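# Place the cart parcel into the desk row gap

## Task

On the desk, three parcels stand in a row with one empty space between two of them. Take the parcel that is on the cart and set it down in that space, lined up with the row and with the arrows printed on its sides pointing upward. The three desk parcels must stay upright and where they are now; being nudged slightly is acceptable. Finish by opening the gripper and moving the robot away. If the robot tips over or is left leaning, the task fails. If the new parcel only stays put because the robot is holding or propping it, it does not count.

## Robot and tools

Robot: a Hello Robot Stretch 3 with a single arm. It has a two-wheeled base (0.33 m long, 0.34 m wide), a lift that slides up a mast, and a telescoping arm that reaches out to the robot's right side. The base cannot move sideways, so to shift the gripper forward or back you drive the base. An in-place turn pivots about the point midway between the drive wheels, which is 0.05 m behind the front edge. When stowed (arm in, wrist folded) the turning circle has radius 0.28 m; an unfolded level wrist reaches beyond that.

Frames: the base frame sits on the floor between the drive wheels, with x forward, y left and z up. hand_pose is reported in the base frame at the point where closed fingertips meet. Odometry is the base frame as it was when the scene began. Heading runs from -3.142 to 3.142, and positive means turned left.

Tool execute_actions takes {"actions": [...]}, and the actions run in order. Each action has the form {"robot": command, "steps": n, "until": {...}}. n is in control steps at 30 per second, from 1 to 450, and defaults to 1. {"steps": n} by itself just waits. A command can hold "base", "joints" and "contact_limits". Instead of one command, "robot" can be a list of up to 8 commands that run one after another, and {"pause_s": s} with s at most 15 can be placed among them. {"robot": {"stop": true}} halts everything and clears the queue. If any value is invalid the whole call is rejected and nothing runs. An empty list simply returns the current state along with images.

Base: exactly one key per command. translate_m is a relative distance in metres from the spot where the base stands when the command begins; forward is positive and the magnitude is at most 1. rotate_rad is a relative turn in radians; left (counter-clockwise seen from above) is positive and the magnitude is at most 3.2. Top speeds of 0.30 m/s and 1.9 rad/s are only available with lift_m < 0.30, arm_m < 0.03 and wrist_yaw_rad > 2.54. Otherwise the limits are 0.10 m/s and 0.63 rad/s.

Joints: a dict of absolute targets by name. Any joint you leave out keeps its previous target. Ranges: lift_m 0 to 1.1 (arm height, m); arm_m 0 to 0.52 (extension, m); wrist_yaw_rad -1.345 to 4.42 (0 points along the arm, positive swings toward the front, 3.0 folds over the base); wrist_pitch_rad -1.57 to 0.451 (negative tips the fingers down); wrist_roll_rad -2.911 to 2.911; gripper_m -0.089 to 0.179 (larger is wider; the real fingertip gap is about 0.007 smaller when nearly shut and 0.025 smaller when wide open); head_pan_rad -3.953 to 1.73 (-1.57 looks along the arm); head_tilt_rad -1.53 to 0.419 (negative looks down). A new command takes effect immediately and discards any older queue. Motions keep running between calls and while you are thinking.

contact_limits: {"arm_m": e}, where e is motor effort in percent from 1 to 100. The arm motion halts once its effort reaches e. Lower values are gentler, but a value that is too low stops the arm right away. The limit remains in force until the next arm_m command.

until: {"robot": {"status": "ended"}} is satisfied when nothing is moving and no queue is running. You can also compare fields, for example {"lift_m": [">", 0.3]} or {"arm_m_status": ["!=", "moving"]}. {"any": {"status": "ended"}} is satisfied when any one motion finishes. Steps that go unused because until cut them short cost nothing.

Gripper: to grasp, command a value smaller than the object's width, and smaller values squeeze harder. To let go, command at least 0.02 more than the value at which the fingers first touched. Neither the reading nor a "done" status proves that you are holding something, so check the cameras. Squeezing too hard triggers a stall guard that weakens the grip.

Wrist safety: only fold or unfold the wrist (yaw toward 3.0) with lift_m between 0.32 and 0.95, pitch at -0.4 and roll near 0. Once it is folded, the lift may go down to 0.25. If yaw is below -0.4, keep pitch at -0.5 or lower.

Tool zoom_image: {"camera": one of head_camera, nav_camera, wrist_camera, "region": [x0, y0, x1, y1]} in pixels of that camera's latest image, with the origin at the top left and a maximum size of 504x504. It returns an enlarged view. Image sizes: head_camera 896x504, nav_camera 672x504, wrist_camera 644x364. Head pan and tilt aim both head cameras.

Tool finished_scene: {"scene": number} ends the current scene for good, and the result reports success. Only call it after everything has come to rest, the gripper is open and the robot has backed away.

Results: base_status shows progress as (travelled of goal). joint_goals, joint_status and measured_speeds are listed per joint. Status words: moving, done, off_target (stopped short and may still be pushing), contact_stop (the joint went slack until its next command), time_out, stopped, not_commanded, torque_fault (a wrist servo is off for 10 s and refuses goals). The refusals, queue and queue_left lines track the queue; lines starting "refused:" or "dropped:" give reasons, counted from 0. on_its_own appears when the robot has changed a goal on its own, when a joint is slack or off, when a motor at rest shows unusual effort (meaning it is pushing or loaded), and when base_tilt differs by 3 degrees or more. motor_effort is in percent, with the peak in brackets. lidar_m lists 12 distances for 30-degree sectors going counter-clockwise from straight ahead, in a plane 0.17 m above the floor (so it sees table legs but not tabletops). wrist_depth_mm and head_depth_mm are 7x7 median depth grids. base_tilt is in degrees. Camera calibration gives the intrinsics and the base-to-camera transforms.

Avoid the following. Do not push on something solid while the gripper is above about 0.45 m, because the robot can tip; never push a second time after a contact_stop. Do not drive while the gripper is gripping or hooked on something fixed. If the robot catches on furniture, reverse the last move in small steps, pull the gripper free, and lower the lift to about 0.2 if it stays tilted. Avoid dropping the parcel, slamming into things, knocking parcels over, or pushing hard for long enough to cause torque faults.

Each tool is called by a JSON object that holds its "fn" and its "kwargs".

## Session

{"fn": "execute_actions", "kwargs": {"actions": []}}

Scene clock: 0.00 s.
robot.base_odometry: x=+0.000 y=+0.000 heading=+0.000 (m, m, rad; robot's odometry frame)
robot.turned_by_wheels: +0.000 (rad since the last result)
robot.turned_by_imu: +0.000 (rad since the last result)
robot.base_tilt: forward=-0.8 right=+1.9 (deg)
robot.lidar_m: 1.32 1.21 1.55 2.13 2.15 2.16 2.34 2.25 1.83 2.09 2.01 2.08
robot.head_depth_mm: 1728 2075 2057 2057 2032 2019 1976 / 1723 1928 1902 1881 1888 1872 1833 / 1722 1791 1772 1769 1761 1749 1745 / 1635 1667 1666 1663 1639 1631 1631 / 1554 1573 1559 1553 1461 1470 1354 / 1489 1486 1475 1468 1427 1400 1358 / 1407 1401 1393 1387 1360 1335 1297
robot.base_status: not_commanded
robot.joint_positions: lift_m=+0.307 arm_m=+0.001 wrist_yaw_rad=+3.064 wrist_pitch_rad=-0.416 wrist_roll_rad=-0.008 gripper_m=+0.037 head_pan_rad=+0.009 head_tilt_rad=-0.020
robot.joint_goals: lift_m=+0.307 arm_m=+0.001 wrist_yaw_rad=+3.064 wrist_pitch_rad=-0.416 wrist_roll_rad=-0.008 gripper_m=+0.037 head_pan_rad=+0.009 head_tilt_rad=-0.020
robot.joint_status: lift_m=not_commanded arm_m=not_commanded wrist_yaw_rad=not_commanded wrist_pitch_rad=not_commanded wrist_roll_rad=not_commanded gripper_m=not_commanded head_pan_rad=not_commanded head_tilt_rad=not_commanded
robot.measured_speeds: translate_m=+0.000 rotate_rad=+0.000 lift_m=+0.000 arm_m=+0.000 wrist_yaw_rad=+0.000 wrist_pitch_rad=+0.000 wrist_roll_rad=+0.000 head_pan_rad=+0.000 head_tilt_rad=+0.000
robot: refusals=0 queue=idle queue_left=0
robot.motor_effort: left_wheel=+0 right_wheel=-2 lift_m=+19 arm_m=-1 wrist_yaw_rad=+0 wrist_pitch_rad=+5 wrist_roll_rad=+0 gripper_m=+0 head_pan_rad=-1 head_tilt_rad=+2 (%)
robot.hand_pose: x=-0.0039 y=+0.0776 z=+0.3202 quat_wxyz=(+0.172, +0.694, +0.120, +0.689) (m; robot's base frame)
robot.wrist_depth_mm: - - - - - - - / - - - - - - - / 917 907 899 903 884 891 883 / 719 721 709 701 697 699 696 / 589 595 - 580 576 582 573 / 498 500 - 512 486 493 495 / 441 - - - 432 427 426
pictures: head_camera (sideways: a quarter turn clockwise sets it upright), nav_camera (sideways: a quarter turn counterclockwise sets it upright), wrist_camera
Images, in order (width x height): head_camera 896x504, nav_camera 672x504, wrist_camera 644x364.

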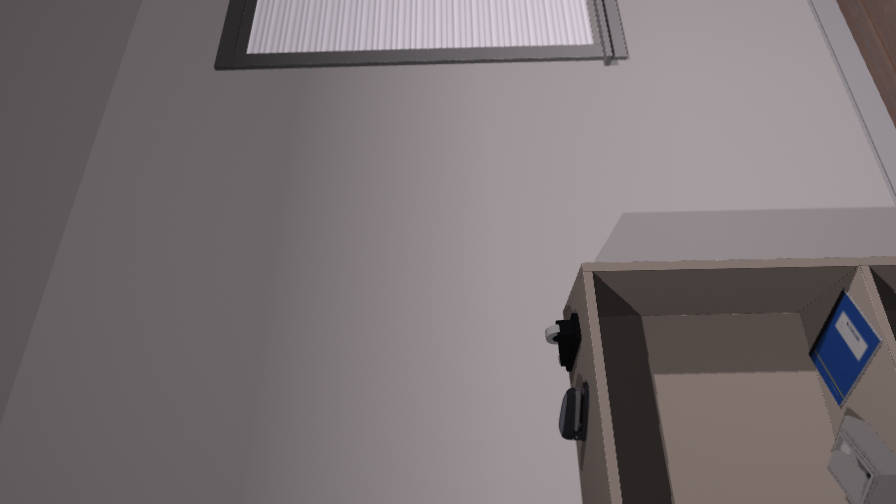

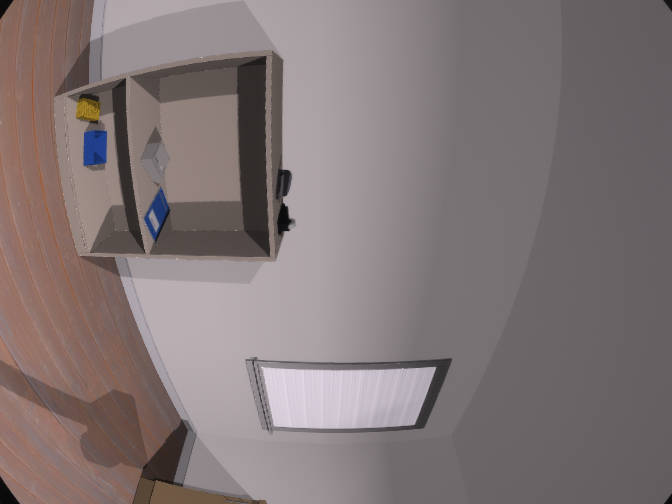

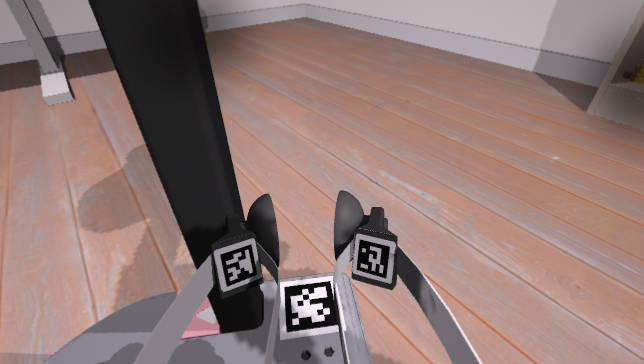

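{"fn": "execute_actions", "kwargs": {"actions": [{"robot": {"joints": {"head_pan_rad": -1.5, "head_tilt_rad": -0.4}}, "steps": 120, "until": {"robot": {"status": "ended"}}}]}}

{"fn": "execute_actions", "kwargs": {"actions": [{"robot": {"joints": {"head_pan_rad": 1.6, "head_tilt_rad": -0.4}}, "steps": 200, "until": {"robot": {"status": "ended"}}}]}}

Scene clock: 5.37 s.
robot.base_odometry: x=+0.000 y=+0.000 heading=+0.000 (m, m, rad; robot's odometry frame)
robot.turned_by_wheels: +0.000 (rad since the last result)
robot.turned_by_imu: -0.001 (rad since the last result)
robot.base_tilt: forward=-0.8 right=+1.8 (deg)
robot.lidar_m: 1.32 1.21 1.55 2.12 2.16 2.16 2.34 2.26 1.83 2.09 2.00 2.08
robot.head_depth_mm: 2688 2841 3011 3101 2340 1731 1354 / 2697 2881 3152 3317 2347 1734 1371 / 2585 2743 2959 3162 2358 1741 1369 / 2446 2603 2661 2322 2372 1745 1367 / 2358 2477 2543 2174 2261 1740 1383 / 2222 2370 2419 2061 2171 1753 1379 / 2141 2269 2311 1958 2094 1774 1390
robot.base_status: not_commanded
robot.joint_positions: lift_m=+0.307 arm_m=+0.001 wrist_yaw_rad=+3.064 wrist_pitch_rad=-0.416 wrist_roll_rad=-0.008 gripper_m=+0.037 head_pan_rad=-1.493 head_tilt_rad=-0.395
robot.joint_goals: lift_m=+0.307 arm_m=+0.001 wrist_yaw_rad=+3.064 wrist_pitch_rad=-0.416 wrist_roll_rad=-0.008 gripper_m=+0.037 head_pan_rad=-1.500 head_tilt_rad=-0.400
robot.joint_status: lift_m=not_commanded arm_m=not_commanded wrist_yaw_rad=not_commanded wrist_pitch_rad=not_commanded wrist_roll_rad=not_commanded gripper_m=not_commanded head_pan_rad=done head_tilt_rad=done
robot.measured_speeds: translate_m=+0.000 rotate_rad=+0.000 lift_m=+0.000 arm_m=+0.000 wrist_yaw_rad=+0.000 wrist_pitch_rad=+0.000 wrist_roll_rad=+0.000 head_pan_rad=+0.000 head_tilt_rad=+0.000
robot: refusals=0 queue=done queue_left=0
robot.motor_effort: left_wheel=+0(0) right_wheel=+0(1) lift_m=+19(20) arm_m=-1(1) wrist_yaw_rad=+1(1) wrist_pitch_rad=+5(5) wrist_roll_rad=+0(0) gripper_m=+0(0) head_pan_rad=-3(57) head_tilt_rad=-3(28) (%)
robot.hand_pose: x=-0.0039 y=+0.0776 z=+0.3202 quat_wxyz=(+0.172, +0.694, +0.120, +0.689) (m; robot's base frame)
robot.wrist_depth_mm: - - - - - - - / - - - - - - - / 924 893 890 903 878 888 872 / 720 710 713 718 699 693 687 / 589 589 - 587 583 576 581 / 508 499 - 514 487 499 489 / 441 - - - 433 431 425
pictures: head_camera (sideways: a quarter turn clockwise sets it upright), nav_camera (sideways: a quarter turn counterclockwise sets it upright), wrist_camera
camera_calibration (this result's frames):
head_camera: T_world_to_cam=[[0.0123261, 0.35873, -0.93336, 1.23095], [0.995728, 0.0810163, 0.0442878, -0.0612737], [0.0915047, -0.929919, -0.356199, 0.421744], [0, 0, 0, 1]] pos_world=[0.00724769, -0.0444264, 1.30186]
nav_camera: T_world_to_cam=[[0.0236425, -0.343493, 0.938858, -1.1735], [-0.990828, -0.133032, -0.0237202, 0.0852471], [0.133046, -0.929686, -0.343488, 0.403789], [0, 0, 0, 1]] pos_world=[0.0584872, -0.0163502, 1.24246]
wrist_camera: T_world_to_cam=[[0.992169, -0.124882, -0.00229571, 0.00693624], [-0.0753331, -0.583646, -0.808506, 0.331725], [0.0996282, 0.802348, -0.588483, 0.295], [0, 0, 0, 1]] pos_world=[-0.0112824, -0.0422167, 0.44182]
Images, in order (width x height): head_camera 896x504, nav_camera 672x504, wrist_camera 644x364.

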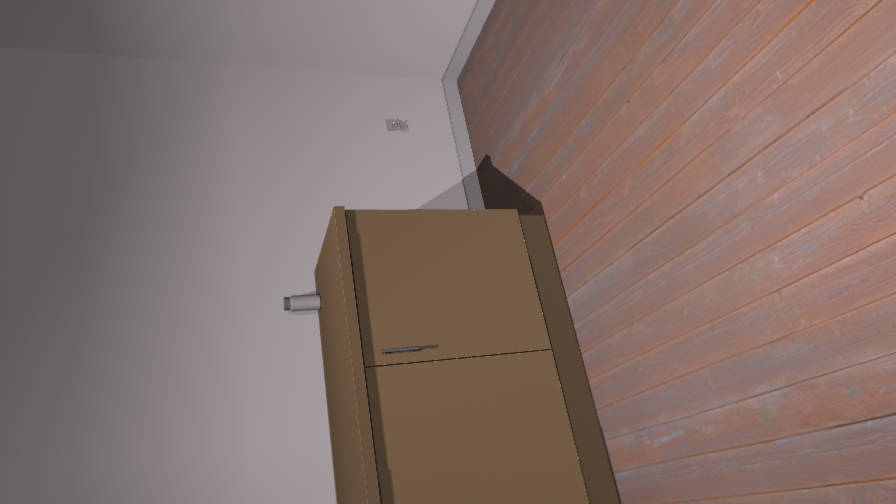

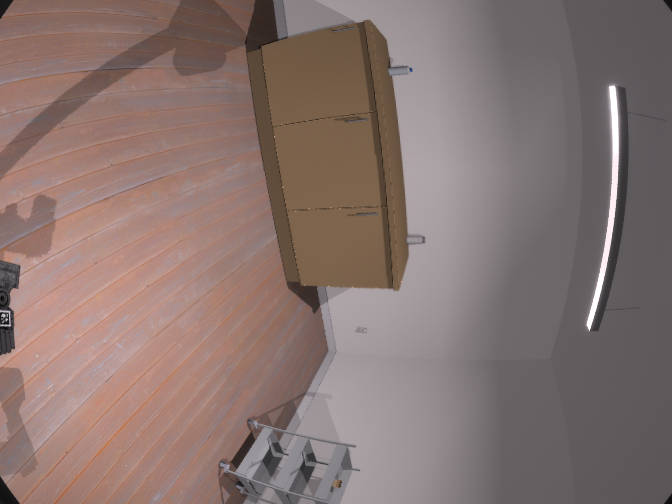

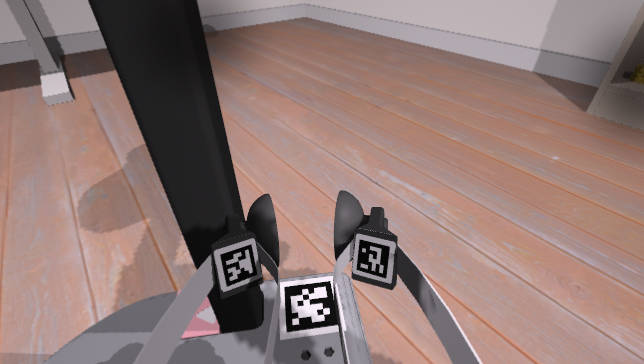

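Scene clock: 7.27 s.
robot.base_odometry: x=+0.000 y=+0.000 heading=+0.000 (m, m, rad; robot's odometry frame)
robot.turned_by_wheels: +0.000 (rad since the last result)
robot.turned_by_imu: +0.000 (rad since the last result)
robot.base_tilt: forward=-0.8 right=+1.8 (deg)
robot.lidar_m: 1.32 1.21 1.55 2.13 2.16 2.16 2.33 2.25 1.83 2.08 2.01 2.08
robot.head_depth_mm: 1686 1781 1857 1962 2024 1714 1352 / 1915 2049 2152 2290 2261 1716 1368 / 2136 2291 2429 2653 2332 1736 1368 / 2072 2209 2350 2520 2382 1744 1378 / 1954 2075 2220 2388 2393 1747 1380 / 1859 1983 2095 2233 2311 1764 1391 / 1766 1877 1976 2122 2215 1787 -
robot.base_status: not_commanded
robot.joint_positions: lift_m=+0.307 arm_m=+0.001 wrist_yaw_rad=+3.064 wrist_pitch_rad=-0.416 wrist_roll_rad=-0.008 gripper_m=+0.037 head_pan_rad=+1.593 head_tilt_rad=-0.395
robot.joint_goals: lift_m=+0.307 arm_m=+0.001 wrist_yaw_rad=+3.064 wrist_pitch_rad=-0.416 wrist_roll_rad=-0.008 gripper_m=+0.037 head_pan_rad=+1.600 head_tilt_rad=-0.400
robot.joint_status: lift_m=not_commanded arm_m=not_commanded wrist_yaw_rad=not_commanded wrist_pitch_rad=not_commanded wrist_roll_rad=not_commanded gripper_m=not_commanded head_pan_rad=done head_tilt_rad=done
robot.measured_speeds: translate_m=+0.000 rotate_rad=+0.000 lift_m=+0.000 arm_m=+0.000 wrist_yaw_rad=+0.000 wrist_pitch_rad=+0.000 wrist_roll_rad=+0.000 head_pan_rad=+0.000 head_tilt_rad=+0.000
robot: refusals=0 queue=done queue_left=0
robot.motor_effort: left_wheel=+0(0) right_wheel=+0(0) lift_m=+19(19) arm_m=-1(1) wrist_yaw_rad=+0(1) wrist_pitch_rad=+5(5) wrist_roll_rad=+0(0) gripper_m=+1(1) head_pan_rad=+4(56) head_tilt_rad=-3(2) (%)
robot.hand_pose: x=-0.0039 y=+0.0776 z=+0.3202 quat_wxyz=(+0.172, +0.694, +0.120, +0.689) (m; robot's base frame)
robot.wrist_depth_mm: - - - - - - - / - - - - - - - / 923 938 911 895 891 888 877 / 721 720 703 701 708 698 693 / 594 587 - 589 584 578 571 / 501 499 - 513 483 493 489 / 438 - - - 430 428 430
pictures: head_camera (sideways: a quarter turn clockwise sets it upright), nav_camera (sideways: a quarter turn counterclockwise sets it upright), wrist_camera
camera_calibration (this result's frames):
head_camera: T_world_to_cam=[[-0.0324069, -0.357588, -0.933317, 1.23117], [-0.998704, -0.0250847, 0.0442881, -0.0491082], [-0.0392489, 0.933543, -0.356312, 0.422688], [0, 0, 0, 1]] pos_world=[0.00744374, 0.0444209, 1.30185]
nav_camera: T_world_to_cam=[[-0.00435903, 0.344391, 0.938816, -1.17327], [0.996726, 0.0772955, -0.0237268, 0.0731317], [-0.0807376, 0.935639, -0.343601, 0.40524], [0, 0, 0, 1]] pos_world=[-0.0452885, 0.019253, 1.24246]
wrist_camera: T_world_to_cam=[[0.992169, -0.124882, -0.0022955, 0.00693613], [-0.075333, -0.583646, -0.808506, 0.331725], [0.0996284, 0.802348, -0.588483, 0.295], [0, 0, 0, 1]] pos_world=[-0.0112824, -0.0422167, 0.44182]
Images, in order (width x height): head_camera 896x504, nav_camera 672x504, wrist_camera 644x364.

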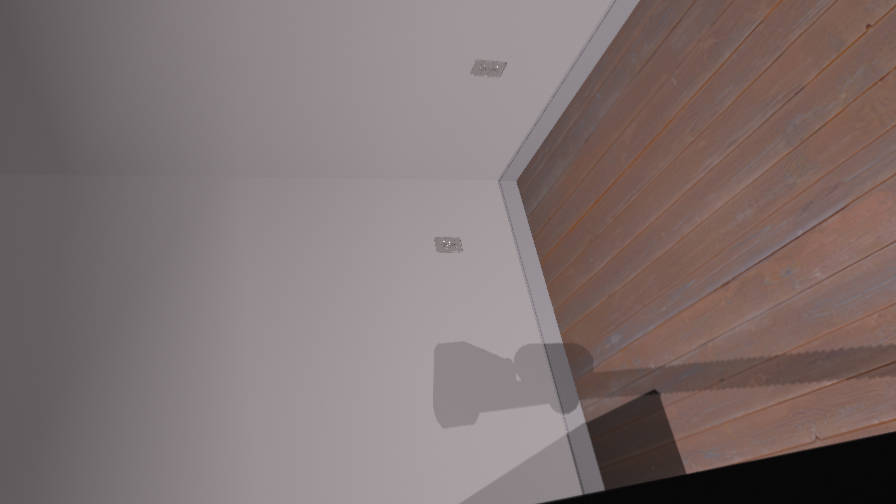

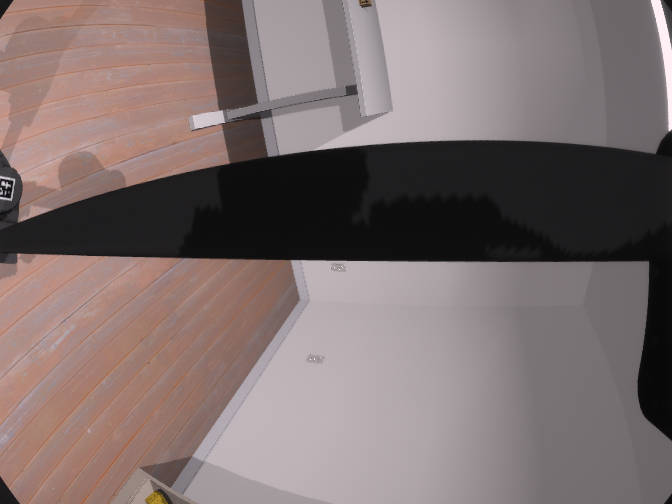

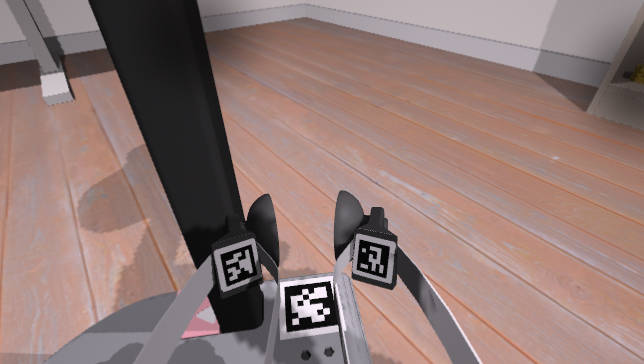

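{"fn": "execute_actions", "kwargs": {"actions": [{"robot": {"joints": {"head_pan_rad": -3.3, "head_tilt_rad": -0.35}}, "steps": 250, "until": {"robot": {"status": "ended"}}}]}}

Scene clock: 13.23 s.
robot.base_odometry: x=+0.000 y=+0.000 heading=+0.000 (m, m, rad; robot's odometry frame)
robot.turned_by_wheels: +0.000 (rad since the last result)
robot.turned_by_imu: -0.001 (rad since the last result)
robot.base_tilt: forward=-0.8 right=+1.8 (deg)
robot.lidar_m: 1.32 1.21 1.55 2.13 2.16 2.16 2.33 2.25 1.82 2.08 2.01 2.08
robot.head_depth_mm: 2127 2214 2264 2459 2466 1789 1403 / 2326 2469 2536 2633 2332 1800 1411 / 2581 2719 2898 3103 2494 1814 1412 / 2492 2649 2776 2943 2506 1809 1418 / 2268 2396 2525 2666 2525 1827 1427 / 2112 2205 2324 2455 2482 1825 1430 / 1969 2056 2178 2294 2363 1849 1427
robot.base_status: not_commanded
robot.joint_positions: lift_m=+0.307 arm_m=+0.001 wrist_yaw_rad=+3.064 wrist_pitch_rad=-0.416 wrist_roll_rad=-0.008 gripper_m=+0.037 head_pan_rad=-3.293 head_tilt_rad=-0.360
robot.joint_goals: lift_m=+0.307 arm_m=+0.001 wrist_yaw_rad=+3.064 wrist_pitch_rad=-0.416 wrist_roll_rad=-0.008 gripper_m=+0.037 head_pan_rad=-3.300 head_tilt_rad=-0.350
robot.joint_status: lift_m=not_commanded arm_m=not_commanded wrist_yaw_rad=not_commanded wrist_pitch_rad=not_commanded wrist_roll_rad=not_commanded gripper_m=not_commanded head_pan_rad=done head_tilt_rad=done
robot.measured_speeds: translate_m=+0.000 rotate_rad=+0.000 lift_m=+0.000 arm_m=+0.000 wrist_yaw_rad=+0.000 wrist_pitch_rad=+0.000 wrist_roll_rad=+0.000 head_pan_rad=+0.000 head_tilt_rad=+0.000
robot: refusals=0 queue=done queue_left=0
robot.motor_effort: left_wheel=+0(0) right_wheel=-1(0) lift_m=+20(20) arm_m=-1(1) wrist_yaw_rad=+0(1) wrist_pitch_rad=+5(5) wrist_roll_rad=+0(0) gripper_m=+1(0) head_pan_rad=-3(59) head_tilt_rad=+6(11) (%)
robot.hand_pose: x=-0.0039 y=+0.0776 z=+0.3202 quat_wxyz=(+0.172, +0.694, +0.120, +0.689) (m; robot's base frame)
robot.wrist_depth_mm: - - - - - - - / - - - - - - - / 936 915 910 911 893 894 888 / 725 718 708 709 708 703 695 / 591 594 - 579 581 574 576 / 505 500 - 510 486 490 490 / 445 - - - 426 428 429
pictures: head_camera (sideways: a quarter turn clockwise sets it upright), nav_camera (sideways: a quarter turn counterclockwise sets it upright), wrist_camera
camera_calibration (this result's frames):
head_camera: T_world_to_cam=[[0.313622, -0.0884964, -0.945415, 1.24485], [-0.145796, -0.988329, 0.0441484, -0.054131], [-0.938288, 0.123992, -0.322864, 0.384643], [0, 0, 0, 1]] pos_world=[-0.037398, 0.00897252, 1.30348]
nav_camera: T_world_to_cam=[[-0.306771, 0.0499783, 0.95047, -1.18664], [0.0947811, 0.995261, -0.0217422, 0.0760509], [-0.947052, 0.0834167, -0.310054, 0.366866], [0, 0, 0, 1]] pos_world=[-0.0237943, -0.0469869, 1.24327]
wrist_camera: T_world_to_cam=[[0.992169, -0.124882, -0.00229566, 0.00693619], [-0.0753332, -0.583646, -0.808506, 0.331725], [0.0996284, 0.802348, -0.588483, 0.295], [0, 0, 0, 1]] pos_world=[-0.0112824, -0.0422167, 0.44182]
Images, in order (width x height): head_camera 896x504, nav_camera 672x504, wrist_camera 644x364.

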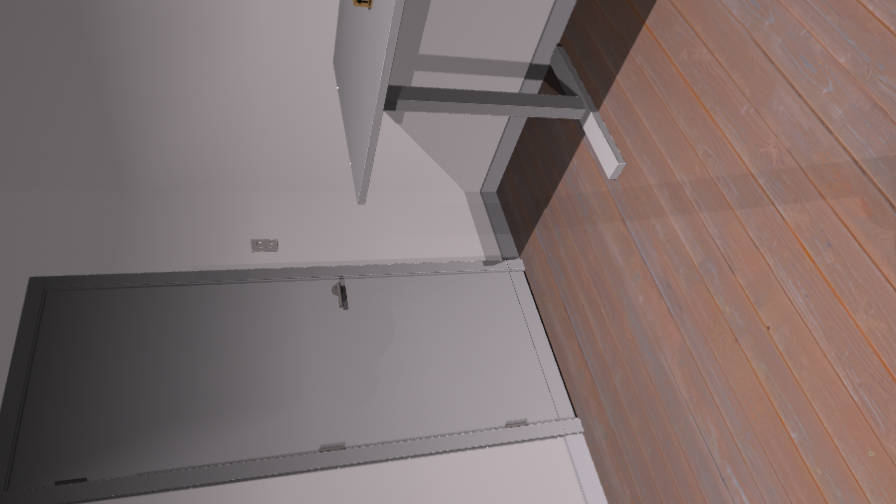

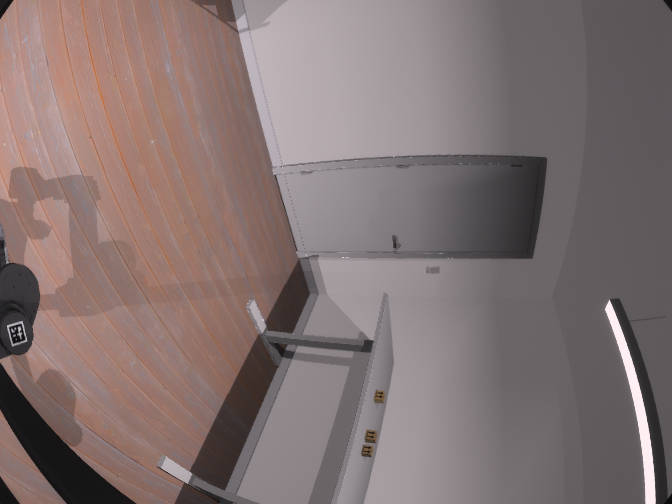

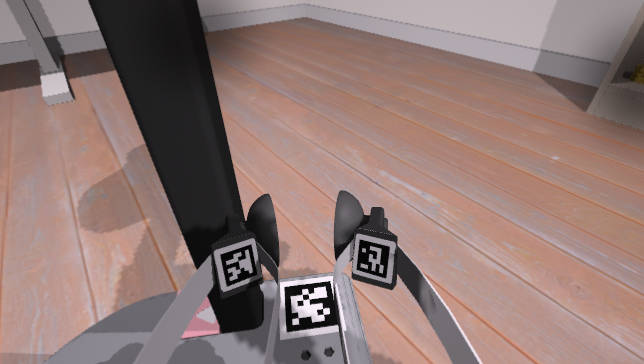

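{"fn": "execute_actions", "kwargs": {"actions": [{"robot": {"joints": {"head_pan_rad": -2.25, "head_tilt_rad": -0.35}}, "steps": 250, "until": {"robot": {"status": "ended"}}}]}}

Scene clock: 18.23 s.
robot.base_odometry: x=+0.000 y=+0.000 heading=+0.000 (m, m, rad; robot's odometry frame)
robot.turned_by_wheels: +0.000 (rad since the last result)
robot.turned_by_imu: -0.001 (rad since the last result)
robot.base_tilt: forward=-0.8 right=+1.8 (deg)
robot.lidar_m: 1.32 1.21 1.55 2.12 2.16 2.16 2.34 2.26 1.83 2.08 2.01 2.09
robot.head_depth_mm: 1845 1974 2072 2209 2292 1783 1403 / 1911 2041 2154 2299 2374 1796 1406 / 1990 2116 2248 2420 2488 1796 1415 / 2066 2197 2359 2274 2278 1822 1414 / 2161 2298 2479 2307 2283 1831 1425 / 2242 2411 2591 2787 2559 1823 1424 / 2360 2531 2718 2948 2561 1847 1431
robot.base_status: not_commanded
robot.joint_positions: lift_m=+0.307 arm_m=+0.001 wrist_yaw_rad=+3.064 wrist_pitch_rad=-0.416 wrist_roll_rad=-0.008 gripper_m=+0.037 head_pan_rad=-2.257 head_tilt_rad=-0.359
robot.joint_goals: lift_m=+0.307 arm_m=+0.001 wrist_yaw_rad=+3.064 wrist_pitch_rad=-0.416 wrist_roll_rad=-0.008 gripper_m=+0.037 head_pan_rad=-2.250 head_tilt_rad=-0.350
robot.joint_status: lift_m=not_commanded arm_m=not_commanded wrist_yaw_rad=not_commanded wrist_pitch_rad=not_commanded wrist_roll_rad=not_commanded gripper_m=not_commanded head_pan_rad=done head_tilt_rad=done
robot.measured_speeds: translate_m=+0.000 rotate_rad=+0.000 lift_m=+0.000 arm_m=+0.000 wrist_yaw_rad=+0.000 wrist_pitch_rad=+0.000 wrist_roll_rad=+0.000 head_pan_rad=+0.000 head_tilt_rad=+0.000
robot: refusals=0 queue=done queue_left=0
robot.motor_effort: left_wheel=+0(0) right_wheel=+0(1) lift_m=+19(19) arm_m=-1(1) wrist_yaw_rad=-1(0) wrist_pitch_rad=+5(5) wrist_roll_rad=+0(0) gripper_m=+0(1) head_pan_rad=+4(59) head_tilt_rad=+5(5) (%)
robot.hand_pose: x=-0.0039 y=+0.0776 z=+0.3202 quat_wxyz=(+0.172, +0.694, +0.120, +0.689) (m; robot's base frame)
robot.wrist_depth_mm: - - - - - - - / - - - - - - - / 915 892 908 879 897 894 872 / 712 713 717 712 698 696 691 / 589 582 - 590 579 574 574 / 497 500 - 512 487 499 488 / 441 - - - 430 426 430
pictures: head_camera (sideways: a quarter turn clockwise sets it upright), nav_camera (sideways: a quarter turn counterclockwise sets it upright), wrist_camera
camera_calibration (this result's frames):
head_camera: T_world_to_cam=[[0.236037, 0.224567, -0.94544, 1.24535], [0.775744, -0.629502, 0.044148, -0.0597519], [-0.585242, -0.74384, -0.322792, 0.382396], [0, 0, 0, 1]] pos_world=[-0.0238038, -0.032838, 1.30348]
nav_camera: T_world_to_cam=[[-0.199412, -0.23832, 0.950494, -1.18733], [-0.807726, 0.589158, -0.0217379, 0.0815506], [-0.55481, -0.772073, -0.309982, 0.364379], [0, 0, 0, 1]] pos_world=[0.031265, -0.0496826, 1.24327]
wrist_camera: T_world_to_cam=[[0.992169, -0.124882, -0.00229568, 0.00693623], [-0.075333, -0.583646, -0.808506, 0.331725], [0.0996282, 0.802348, -0.588483, 0.295], [0, 0, 0, 1]] pos_world=[-0.0112824, -0.0422167, 0.44182]
Images, in order (width x height): head_camera 896x504, nav_camera 672x504, wrist_camera 644x364.

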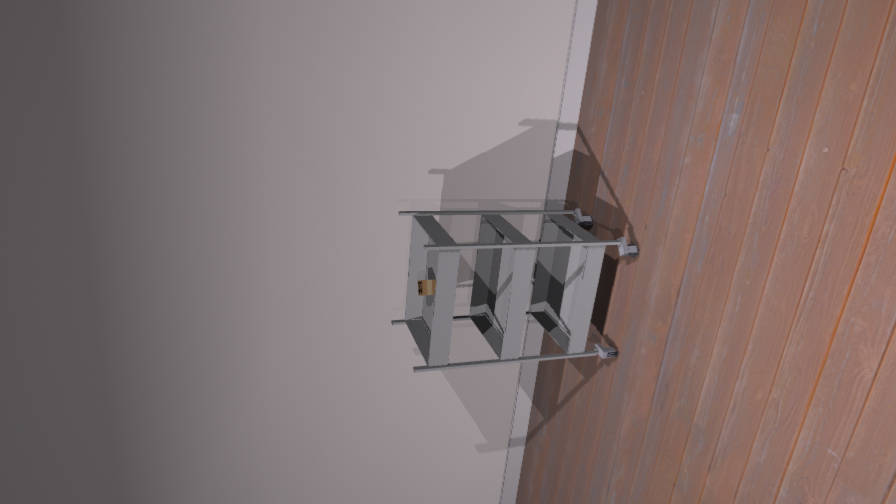

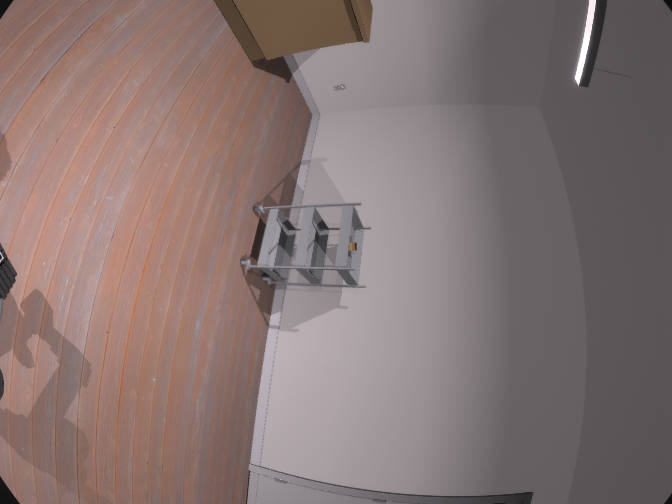

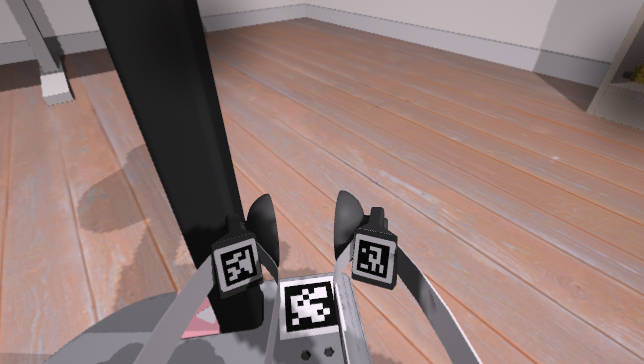

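{"fn": "zoom_image", "kwargs": {"camera": "head_camera", "region": [370, 190, 650, 390]}}

Region (370, 190, 650, 390) of head_camera's 896x504 image, scaled by 1.800, with more detail than that image has; it fills the top 360 rows of this view, and the rest is white.

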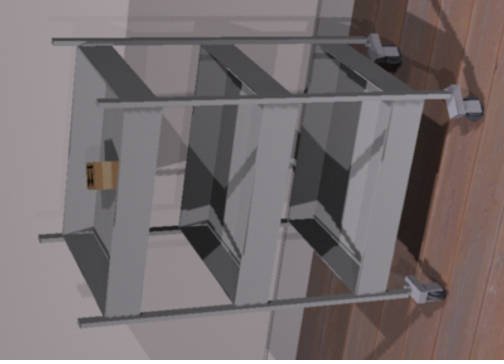

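{"fn": "execute_actions", "kwargs": {"actions": [{"robot": [{"joints": {"lift_m": 0.25, "head_pan_rad": -1.0, "head_tilt_rad": -0.5}}, {"base": {"rotate_rad": -2.05}}, {"base": {"translate_m": 0.9}}, {"base": {"translate_m": 0.84}}, {"base": {"rotate_rad": 1.02}}], "steps": 450, "until": {"robot": {"status": "ended"}}}]}}

Scene clock: 71.50 s.
robot.base_odometry: x=-0.802 y=-1.544 heading=-1.030 (m, m, rad; robot's odometry frame)
robot.turned_by_wheels: -1.030 (rad since the last result)
robot.turned_by_imu: -1.002 (rad since the last result)
robot.base_tilt: forward=-0.7 right=+1.9 (deg)
robot.lidar_m: 1.19 1.12 1.55 2.65 2.86 2.94 2.65 0.37 0.28 0.28 0.29 1.20
robot.head_depth_mm: 667 717 774 838 920 721 620 / 708 764 828 904 994 1109 608 / 753 818 890 976 1092 1225 1282 / 806 880 964 1067 1208 1365 1284 / 863 948 1054 1176 1338 1484 1278 / 935 1034 1157 1312 1506 1580 1292 / 1017 1136 1283 1478 1724 1601 1293
robot.base_status: done (rotate_rad +1.0199 of +1.0200)
robot.joint_positions: lift_m=+0.250 arm_m=+0.001 wrist_yaw_rad=+3.064 wrist_pitch_rad=-0.416 wrist_roll_rad=-0.008 gripper_m=+0.037 head_pan_rad=-1.007 head_tilt_rad=-0.494
robot.joint_goals: lift_m=+0.250 arm_m=+0.001 wrist_yaw_rad=+3.064 wrist_pitch_rad=-0.416 wrist_roll_rad=-0.008 gripper_m=+0.037 head_pan_rad=-1.000 head_tilt_rad=-0.500
robot.joint_status: lift_m=done arm_m=not_commanded wrist_yaw_rad=not_commanded wrist_pitch_rad=not_commanded wrist_roll_rad=not_commanded gripper_m=not_commanded head_pan_rad=done head_tilt_rad=done
robot.measured_speeds: translate_m=+0.000 rotate_rad=+0.000 lift_m=+0.000 arm_m=+0.000 wrist_yaw_rad=+0.000 wrist_pitch_rad=+0.000 wrist_roll_rad=+0.000 head_pan_rad=+0.000 head_tilt_rad=+0.000
robot: refusals=0 queue=done queue_left=0
robot.motor_effort: left_wheel=-3(14) right_wheel=+2(7) lift_m=+13(18) arm_m=-1(1) wrist_yaw_rad=-1(1) wrist_pitch_rad=+5(5) wrist_roll_rad=+0(0) gripper_m=+0(0) head_pan_rad=+4(56) head_tilt_rad=-3(19) (%)
robot.hand_pose: x=-0.0039 y=+0.0775 z=+0.2635 quat_wxyz=(+0.173, +0.694, +0.120, +0.689) (m; robot's base frame)
robot.wrist_depth_mm: - - - - - - - / - - - - - - - / 792 798 781 771 774 770 765 / 628 628 620 613 618 609 604 / 516 520 - 524 510 504 501 / 452 - - - 427 431 425 / - - - - 375 374 373
pictures: head_camera (sideways: a quarter turn clockwise sets it upright), nav_camera (sideways: a quarter turn counterclockwise sets it upright), wrist_camera
camera_calibration (this result's frames):
head_camera: T_world_to_cam=[[-0.205278, 0.39981, -0.893316, 1.18002], [0.844953, 0.532996, 0.0443814, -0.0604702], [0.493878, -0.745699, -0.447233, 0.537753], [0, 0, 0, 1]] pos_world=[0.0277433, -0.0385526, 1.29732]
nav_camera: T_world_to_cam=[[0.23029, -0.37005, 0.900017, -1.12407], [-0.81537, -0.578208, -0.0291044, 0.0911831], [0.531167, -0.727144, -0.434883, 0.520297], [0, 0, 0, 1]] pos_world=[0.0568455, 0.0150914, 1.2406]
wrist_camera: T_world_to_cam=[[0.992169, -0.124884, -0.00227158, 0.0067924], [-0.075364, -0.584047, -0.808214, 0.28576], [0.099606, 0.802056, -0.588885, 0.261826], [0, 0, 0, 1]] pos_world=[-0.0112826, -0.0422531, 0.385156]
Images, in order (width x height): head_camera 896x504, nav_camera 672x504, wrist_camera 644x364.

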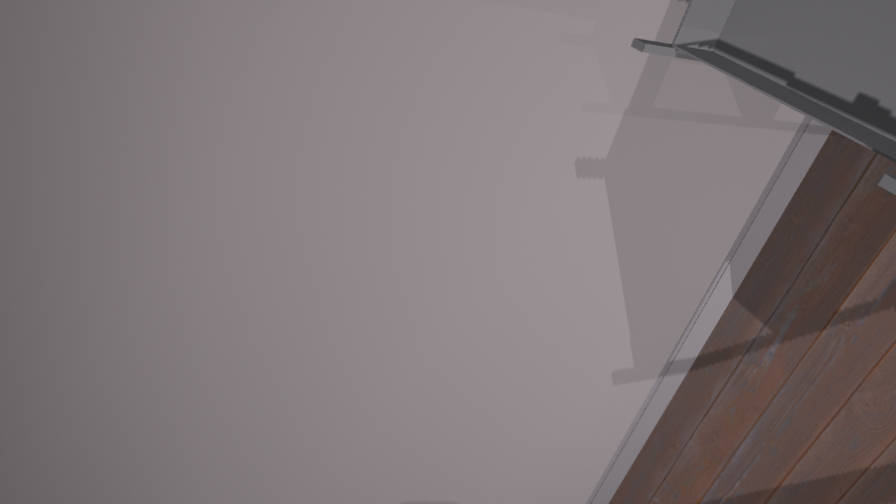

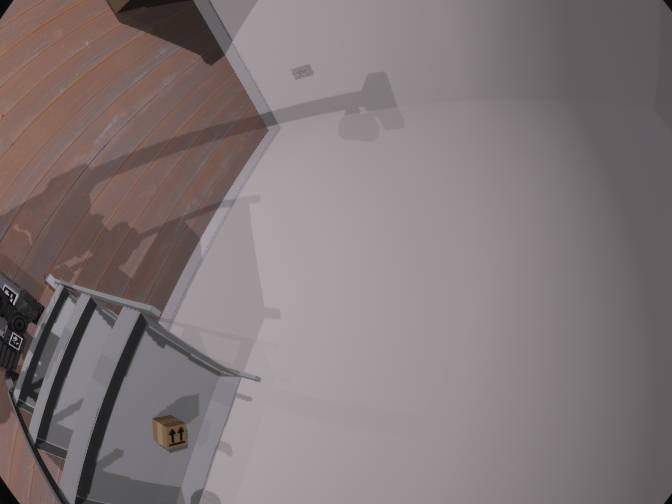

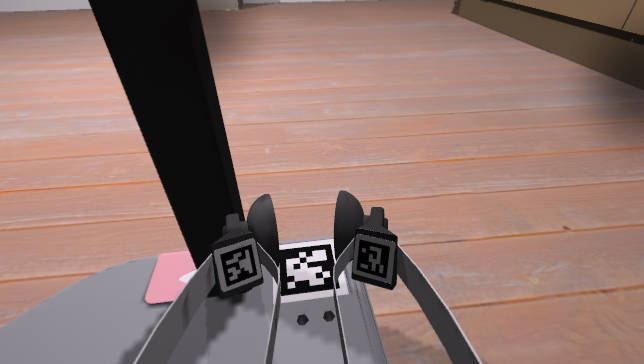

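{"fn": "execute_actions", "kwargs": {"actions": [{"robot": {"joints": {"head_pan_rad": -1.75, "head_tilt_rad": -0.95}}, "steps": 250, "until": {"robot": {"status": "ended"}}}]}}

Scene clock: 75.97 s.
robot.base_odometry: x=-0.802 y=-1.544 heading=-1.030 (m, m, rad; robot's odometry frame)
robot.turned_by_wheels: +0.000 (rad since the last result)
robot.turned_by_imu: -0.001 (rad since the last result)
robot.base_tilt: forward=-0.8 right=+1.8 (deg)
robot.lidar_m: 1.18 1.11 1.55 2.64 2.85 2.94 2.65 0.37 0.28 0.28 0.29 1.21
robot.head_depth_mm: 740 879 1073 1232 678 1164 1071 / 730 863 980 778 681 1015 1114 / 718 846 976 781 684 1024 - / 707 832 974 741 673 888 - / 695 815 957 789 675 874 1079 / 685 799 953 785 670 1162 1091 / 673 784 939 1166 1374 1236 1092
robot.base_status: done (rotate_rad +1.0199 of +1.0200)
robot.joint_positions: lift_m=+0.250 arm_m=+0.001 wrist_yaw_rad=+3.064 wrist_pitch_rad=-0.416 wrist_roll_rad=-0.008 gripper_m=+0.037 head_pan_rad=-1.743 head_tilt_rad=-0.938
robot.joint_goals: lift_m=+0.250 arm_m=+0.001 wrist_yaw_rad=+3.064 wrist_pitch_rad=-0.416 wrist_roll_rad=-0.008 gripper_m=+0.037 head_pan_rad=-1.750 head_tilt_rad=-0.950
robot.joint_status: lift_m=done arm_m=not_commanded wrist_yaw_rad=not_commanded wrist_pitch_rad=not_commanded wrist_roll_rad=not_commanded gripper_m=not_commanded head_pan_rad=done head_tilt_rad=done
robot.measured_speeds: translate_m=+0.000 rotate_rad=+0.000 lift_m=+0.000 arm_m=+0.000 wrist_yaw_rad=+0.000 wrist_pitch_rad=+0.000 wrist_roll_rad=+0.000 head_pan_rad=+0.000 head_tilt_rad=+0.000
robot: refusals=0 queue=done queue_left=0
robot.motor_effort: left_wheel=-3(3) right_wheel=+2(3) lift_m=+12(12) arm_m=-1(1) wrist_yaw_rad=-1(1) wrist_pitch_rad=+5(5) wrist_roll_rad=+0(0) gripper_m=+1(0) head_pan_rad=-5(52) head_tilt_rad=-7(36) (%)
robot.hand_pose: x=-0.0039 y=+0.0775 z=+0.2635 quat_wxyz=(+0.173, +0.694, +0.120, +0.689) (m; robot's base frame)
robot.wrist_depth_mm: - - - - - - - / - - - - - - - / 804 797 792 787 777 757 763 / 627 625 620 616 615 606 603 / 514 515 - 523 503 501 503 / 449 - - - 426 429 427 / - - - - 376 375 373
pictures: head_camera (sideways: a quarter turn clockwise sets it upright), nav_camera (sideways: a quarter turn counterclockwise sets it upright), wrist_camera
camera_calibration (this result's frames):
head_camera: T_world_to_cam=[[0.174446, 0.769149, -0.614799, 0.814669], [0.980823, -0.190846, 0.0395438, -0.0549764], [-0.086917, -0.609908, -0.787691, 0.984174], [0, 0, 0, 1]] pos_world=[-0.00265208, -0.0368385, 1.27826]
nav_camera: T_world_to_cam=[[-0.136617, -0.767839, 0.625907, -0.764524], [-0.989477, 0.136168, -0.0489277, 0.11803], [-0.0476598, -0.626005, -0.778362, 0.970643], [0, 0, 0, 1]] pos_world=[0.0586018, 0.00452361, 1.23981]
wrist_camera: T_world_to_cam=[[0.992169, -0.124884, -0.00227157, 0.00679239], [-0.075364, -0.584047, -0.808214, 0.28576], [0.099606, 0.802056, -0.588885, 0.261826], [0, 0, 0, 1]] pos_world=[-0.0112826, -0.0422531, 0.385156]
Images, in order (width x height): head_camera 896x504, nav_camera 672x504, wrist_camera 644x364.

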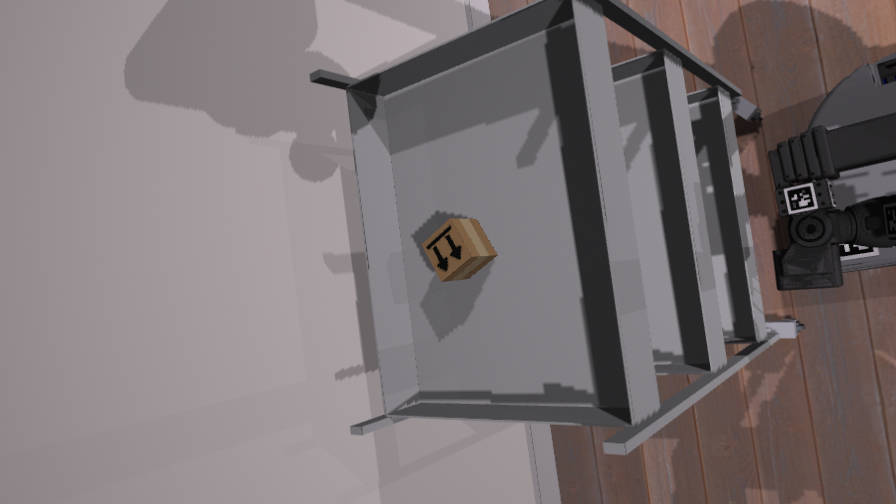

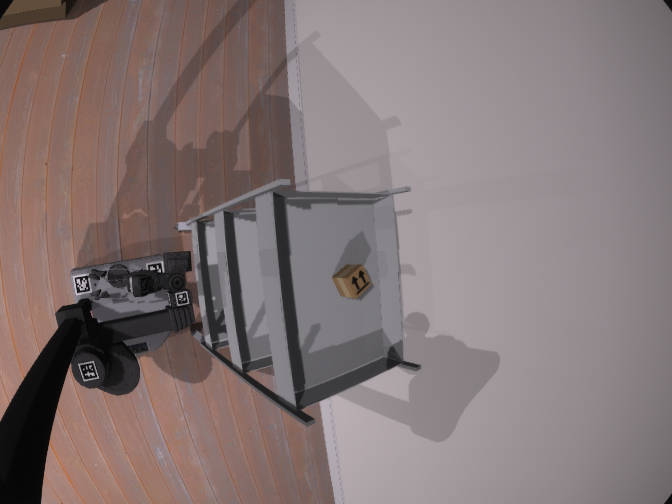

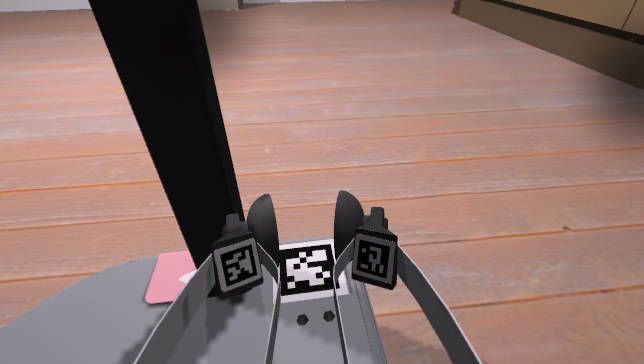

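{"fn": "zoom_image", "kwargs": {"camera": "head_camera", "region": [380, 180, 540, 320]}}

Region (380, 180, 540, 320) of head_camera's 896x504 image, scaled by 3.150, with more detail than that image has; it fills the top 441 rows of this view, and the rest is white.

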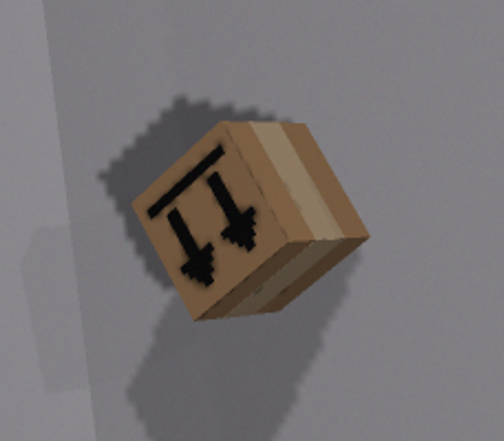

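{"fn": "execute_actions", "kwargs": {"actions": [{"robot": [{"joints": {"lift_m": 0.92, "gripper_m": 0.15}}, {"joints": {"wrist_yaw_rad": 2.0}}, {"joints": {"wrist_pitch_rad": -1.57}}], "steps": 450, "until": {"robot": {"status": "ended"}}}]}}

Scene clock: 119.23 s.
robot.base_odometry: x=-0.802 y=-1.544 heading=-1.030 (m, m, rad; robot's odometry frame)
robot.turned_by_wheels: +0.000 (rad since the last result)
robot.turned_by_imu: -0.002 (rad since the last result)
robot.base_tilt: forward=-0.7 right=+1.8 (deg)
robot.lidar_m: 1.18 1.12 1.55 2.63 2.86 2.94 2.66 0.37 0.28 0.28 0.29 1.21
robot.head_depth_mm: 742 878 1060 - 1298 1163 1069 / 730 861 994 - - 989 1111 / 716 846 991 - - 1072 1112 / 708 829 975 - - 996 1110 / 695 815 963 808 662 - 1078 / 683 800 952 785 670 1165 1093 / 674 786 940 1169 1380 1231 1092
robot.base_status: done (rotate_rad +1.0199 of +1.0200)
robot.joint_positions: lift_m=+0.920 arm_m=+0.001 wrist_yaw_rad=+2.002 wrist_pitch_rad=-1.560 wrist_roll_rad=-0.008 gripper_m=+0.150 head_pan_rad=-1.743 head_tilt_rad=-0.938
robot.joint_goals: lift_m=+0.920 arm_m=+0.001 wrist_yaw_rad=+2.000 wrist_pitch_rad=-1.570 wrist_roll_rad=-0.008 gripper_m=+0.150 head_pan_rad=-1.750 head_tilt_rad=-0.950
robot.joint_status: lift_m=done arm_m=not_commanded wrist_yaw_rad=done wrist_pitch_rad=done wrist_roll_rad=not_commanded gripper_m=done head_pan_rad=done head_tilt_rad=done
robot.measured_speeds: translate_m=+0.000 rotate_rad=+0.000 lift_m=+0.000 arm_m=+0.000 wrist_yaw_rad=+0.000 wrist_pitch_rad=+0.000 wrist_roll_rad=+0.000 head_pan_rad=+0.000 head_tilt_rad=+0.000
robot: refusals=0 queue=done queue_left=0
robot.motor_effort: left_wheel=-3(3) right_wheel=+2(2) lift_m=+26(27) arm_m=-1(1) wrist_yaw_rad=+0(3) wrist_pitch_rad=-1(6) wrist_roll_rad=+0(0) gripper_m=+1(83) head_pan_rad=-5(5) head_tilt_rad=-6(7) (%)
robot.hand_pose: x=-0.0408 y=-0.1556 z=+0.8018 quat_wxyz=(+0.690, +0.691, +0.151, +0.158) (m; robot's base frame)
robot.wrist_depth_mm: 825 825 848 853 854 872 219 / 847 847 876 880 783 278 263 / 886 898 - 936 553 290 305 / 917 927 931 918 572 308 314 / 948 945 - 847 452 323 328 / - - - 606 323 339 336 / - - - - 342 352 296
pictures: head_camera (sideways: a quarter turn clockwise sets it upright), nav_camera (sideways: a quarter turn counterclockwise sets it upright), wrist_camera
camera_calibration (this result's frames):
head_camera: T_world_to_cam=[[0.174564, 0.769207, -0.614693, 0.81453], [0.980796, -0.190984, 0.0395411, -0.0549727], [-0.0869812, -0.609792, -0.787774, 0.984282], [0, 0, 0, 1]] pos_world=[-0.00265651, -0.0368341, 1.27825]
nav_camera: T_world_to_cam=[[-0.136735, -0.767903, 0.625802, -0.764387], [-0.989457, 0.136308, -0.0489324, 0.118036], [-0.0477264, -0.625895, -0.778446, 0.970753], [0, 0, 0, 1]] pos_world=[0.0586038, 0.00452475, 1.23981]
wrist_camera: T_world_to_cam=[[0.397059, -0.916781, 0.0430901, -0.168374], [-0.902286, -0.381326, 0.201171, -0.229648], [-0.167998, -0.118756, -0.978608, 0.927786], [0, 0, 0, 1]] pos_world=[0.0155131, -0.131752, 0.961392]
Images, in order (width x height): head_camera 896x504, nav_camera 672x504, wrist_camera 644x364.

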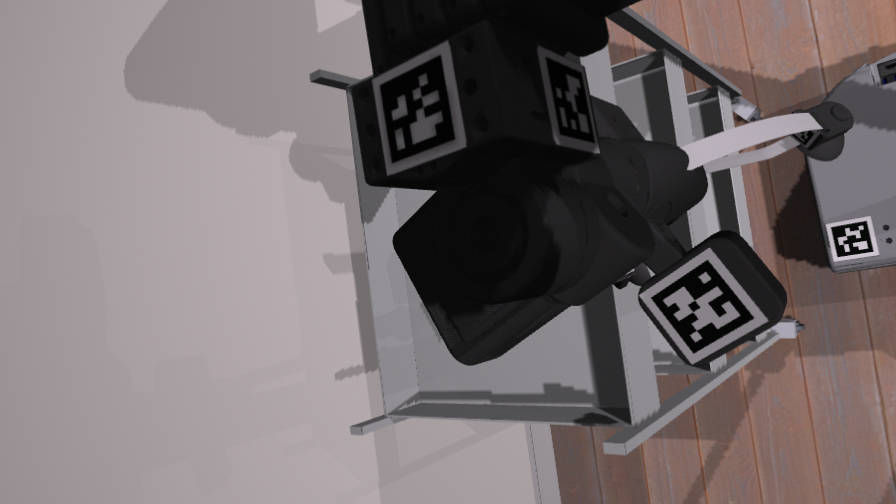

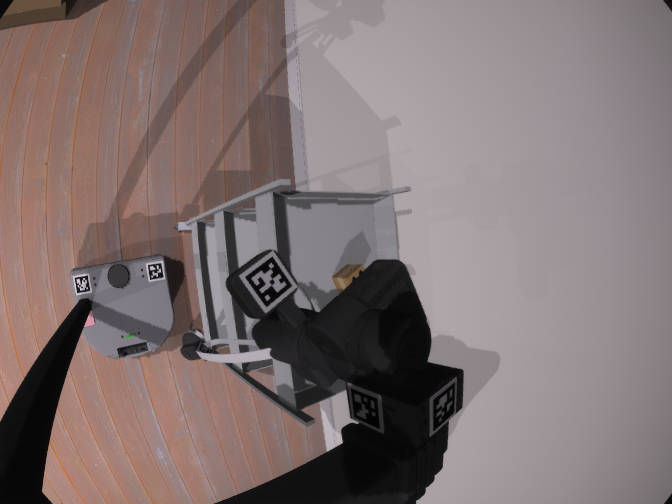

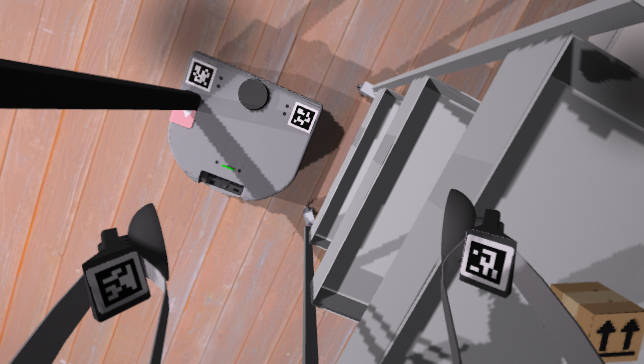

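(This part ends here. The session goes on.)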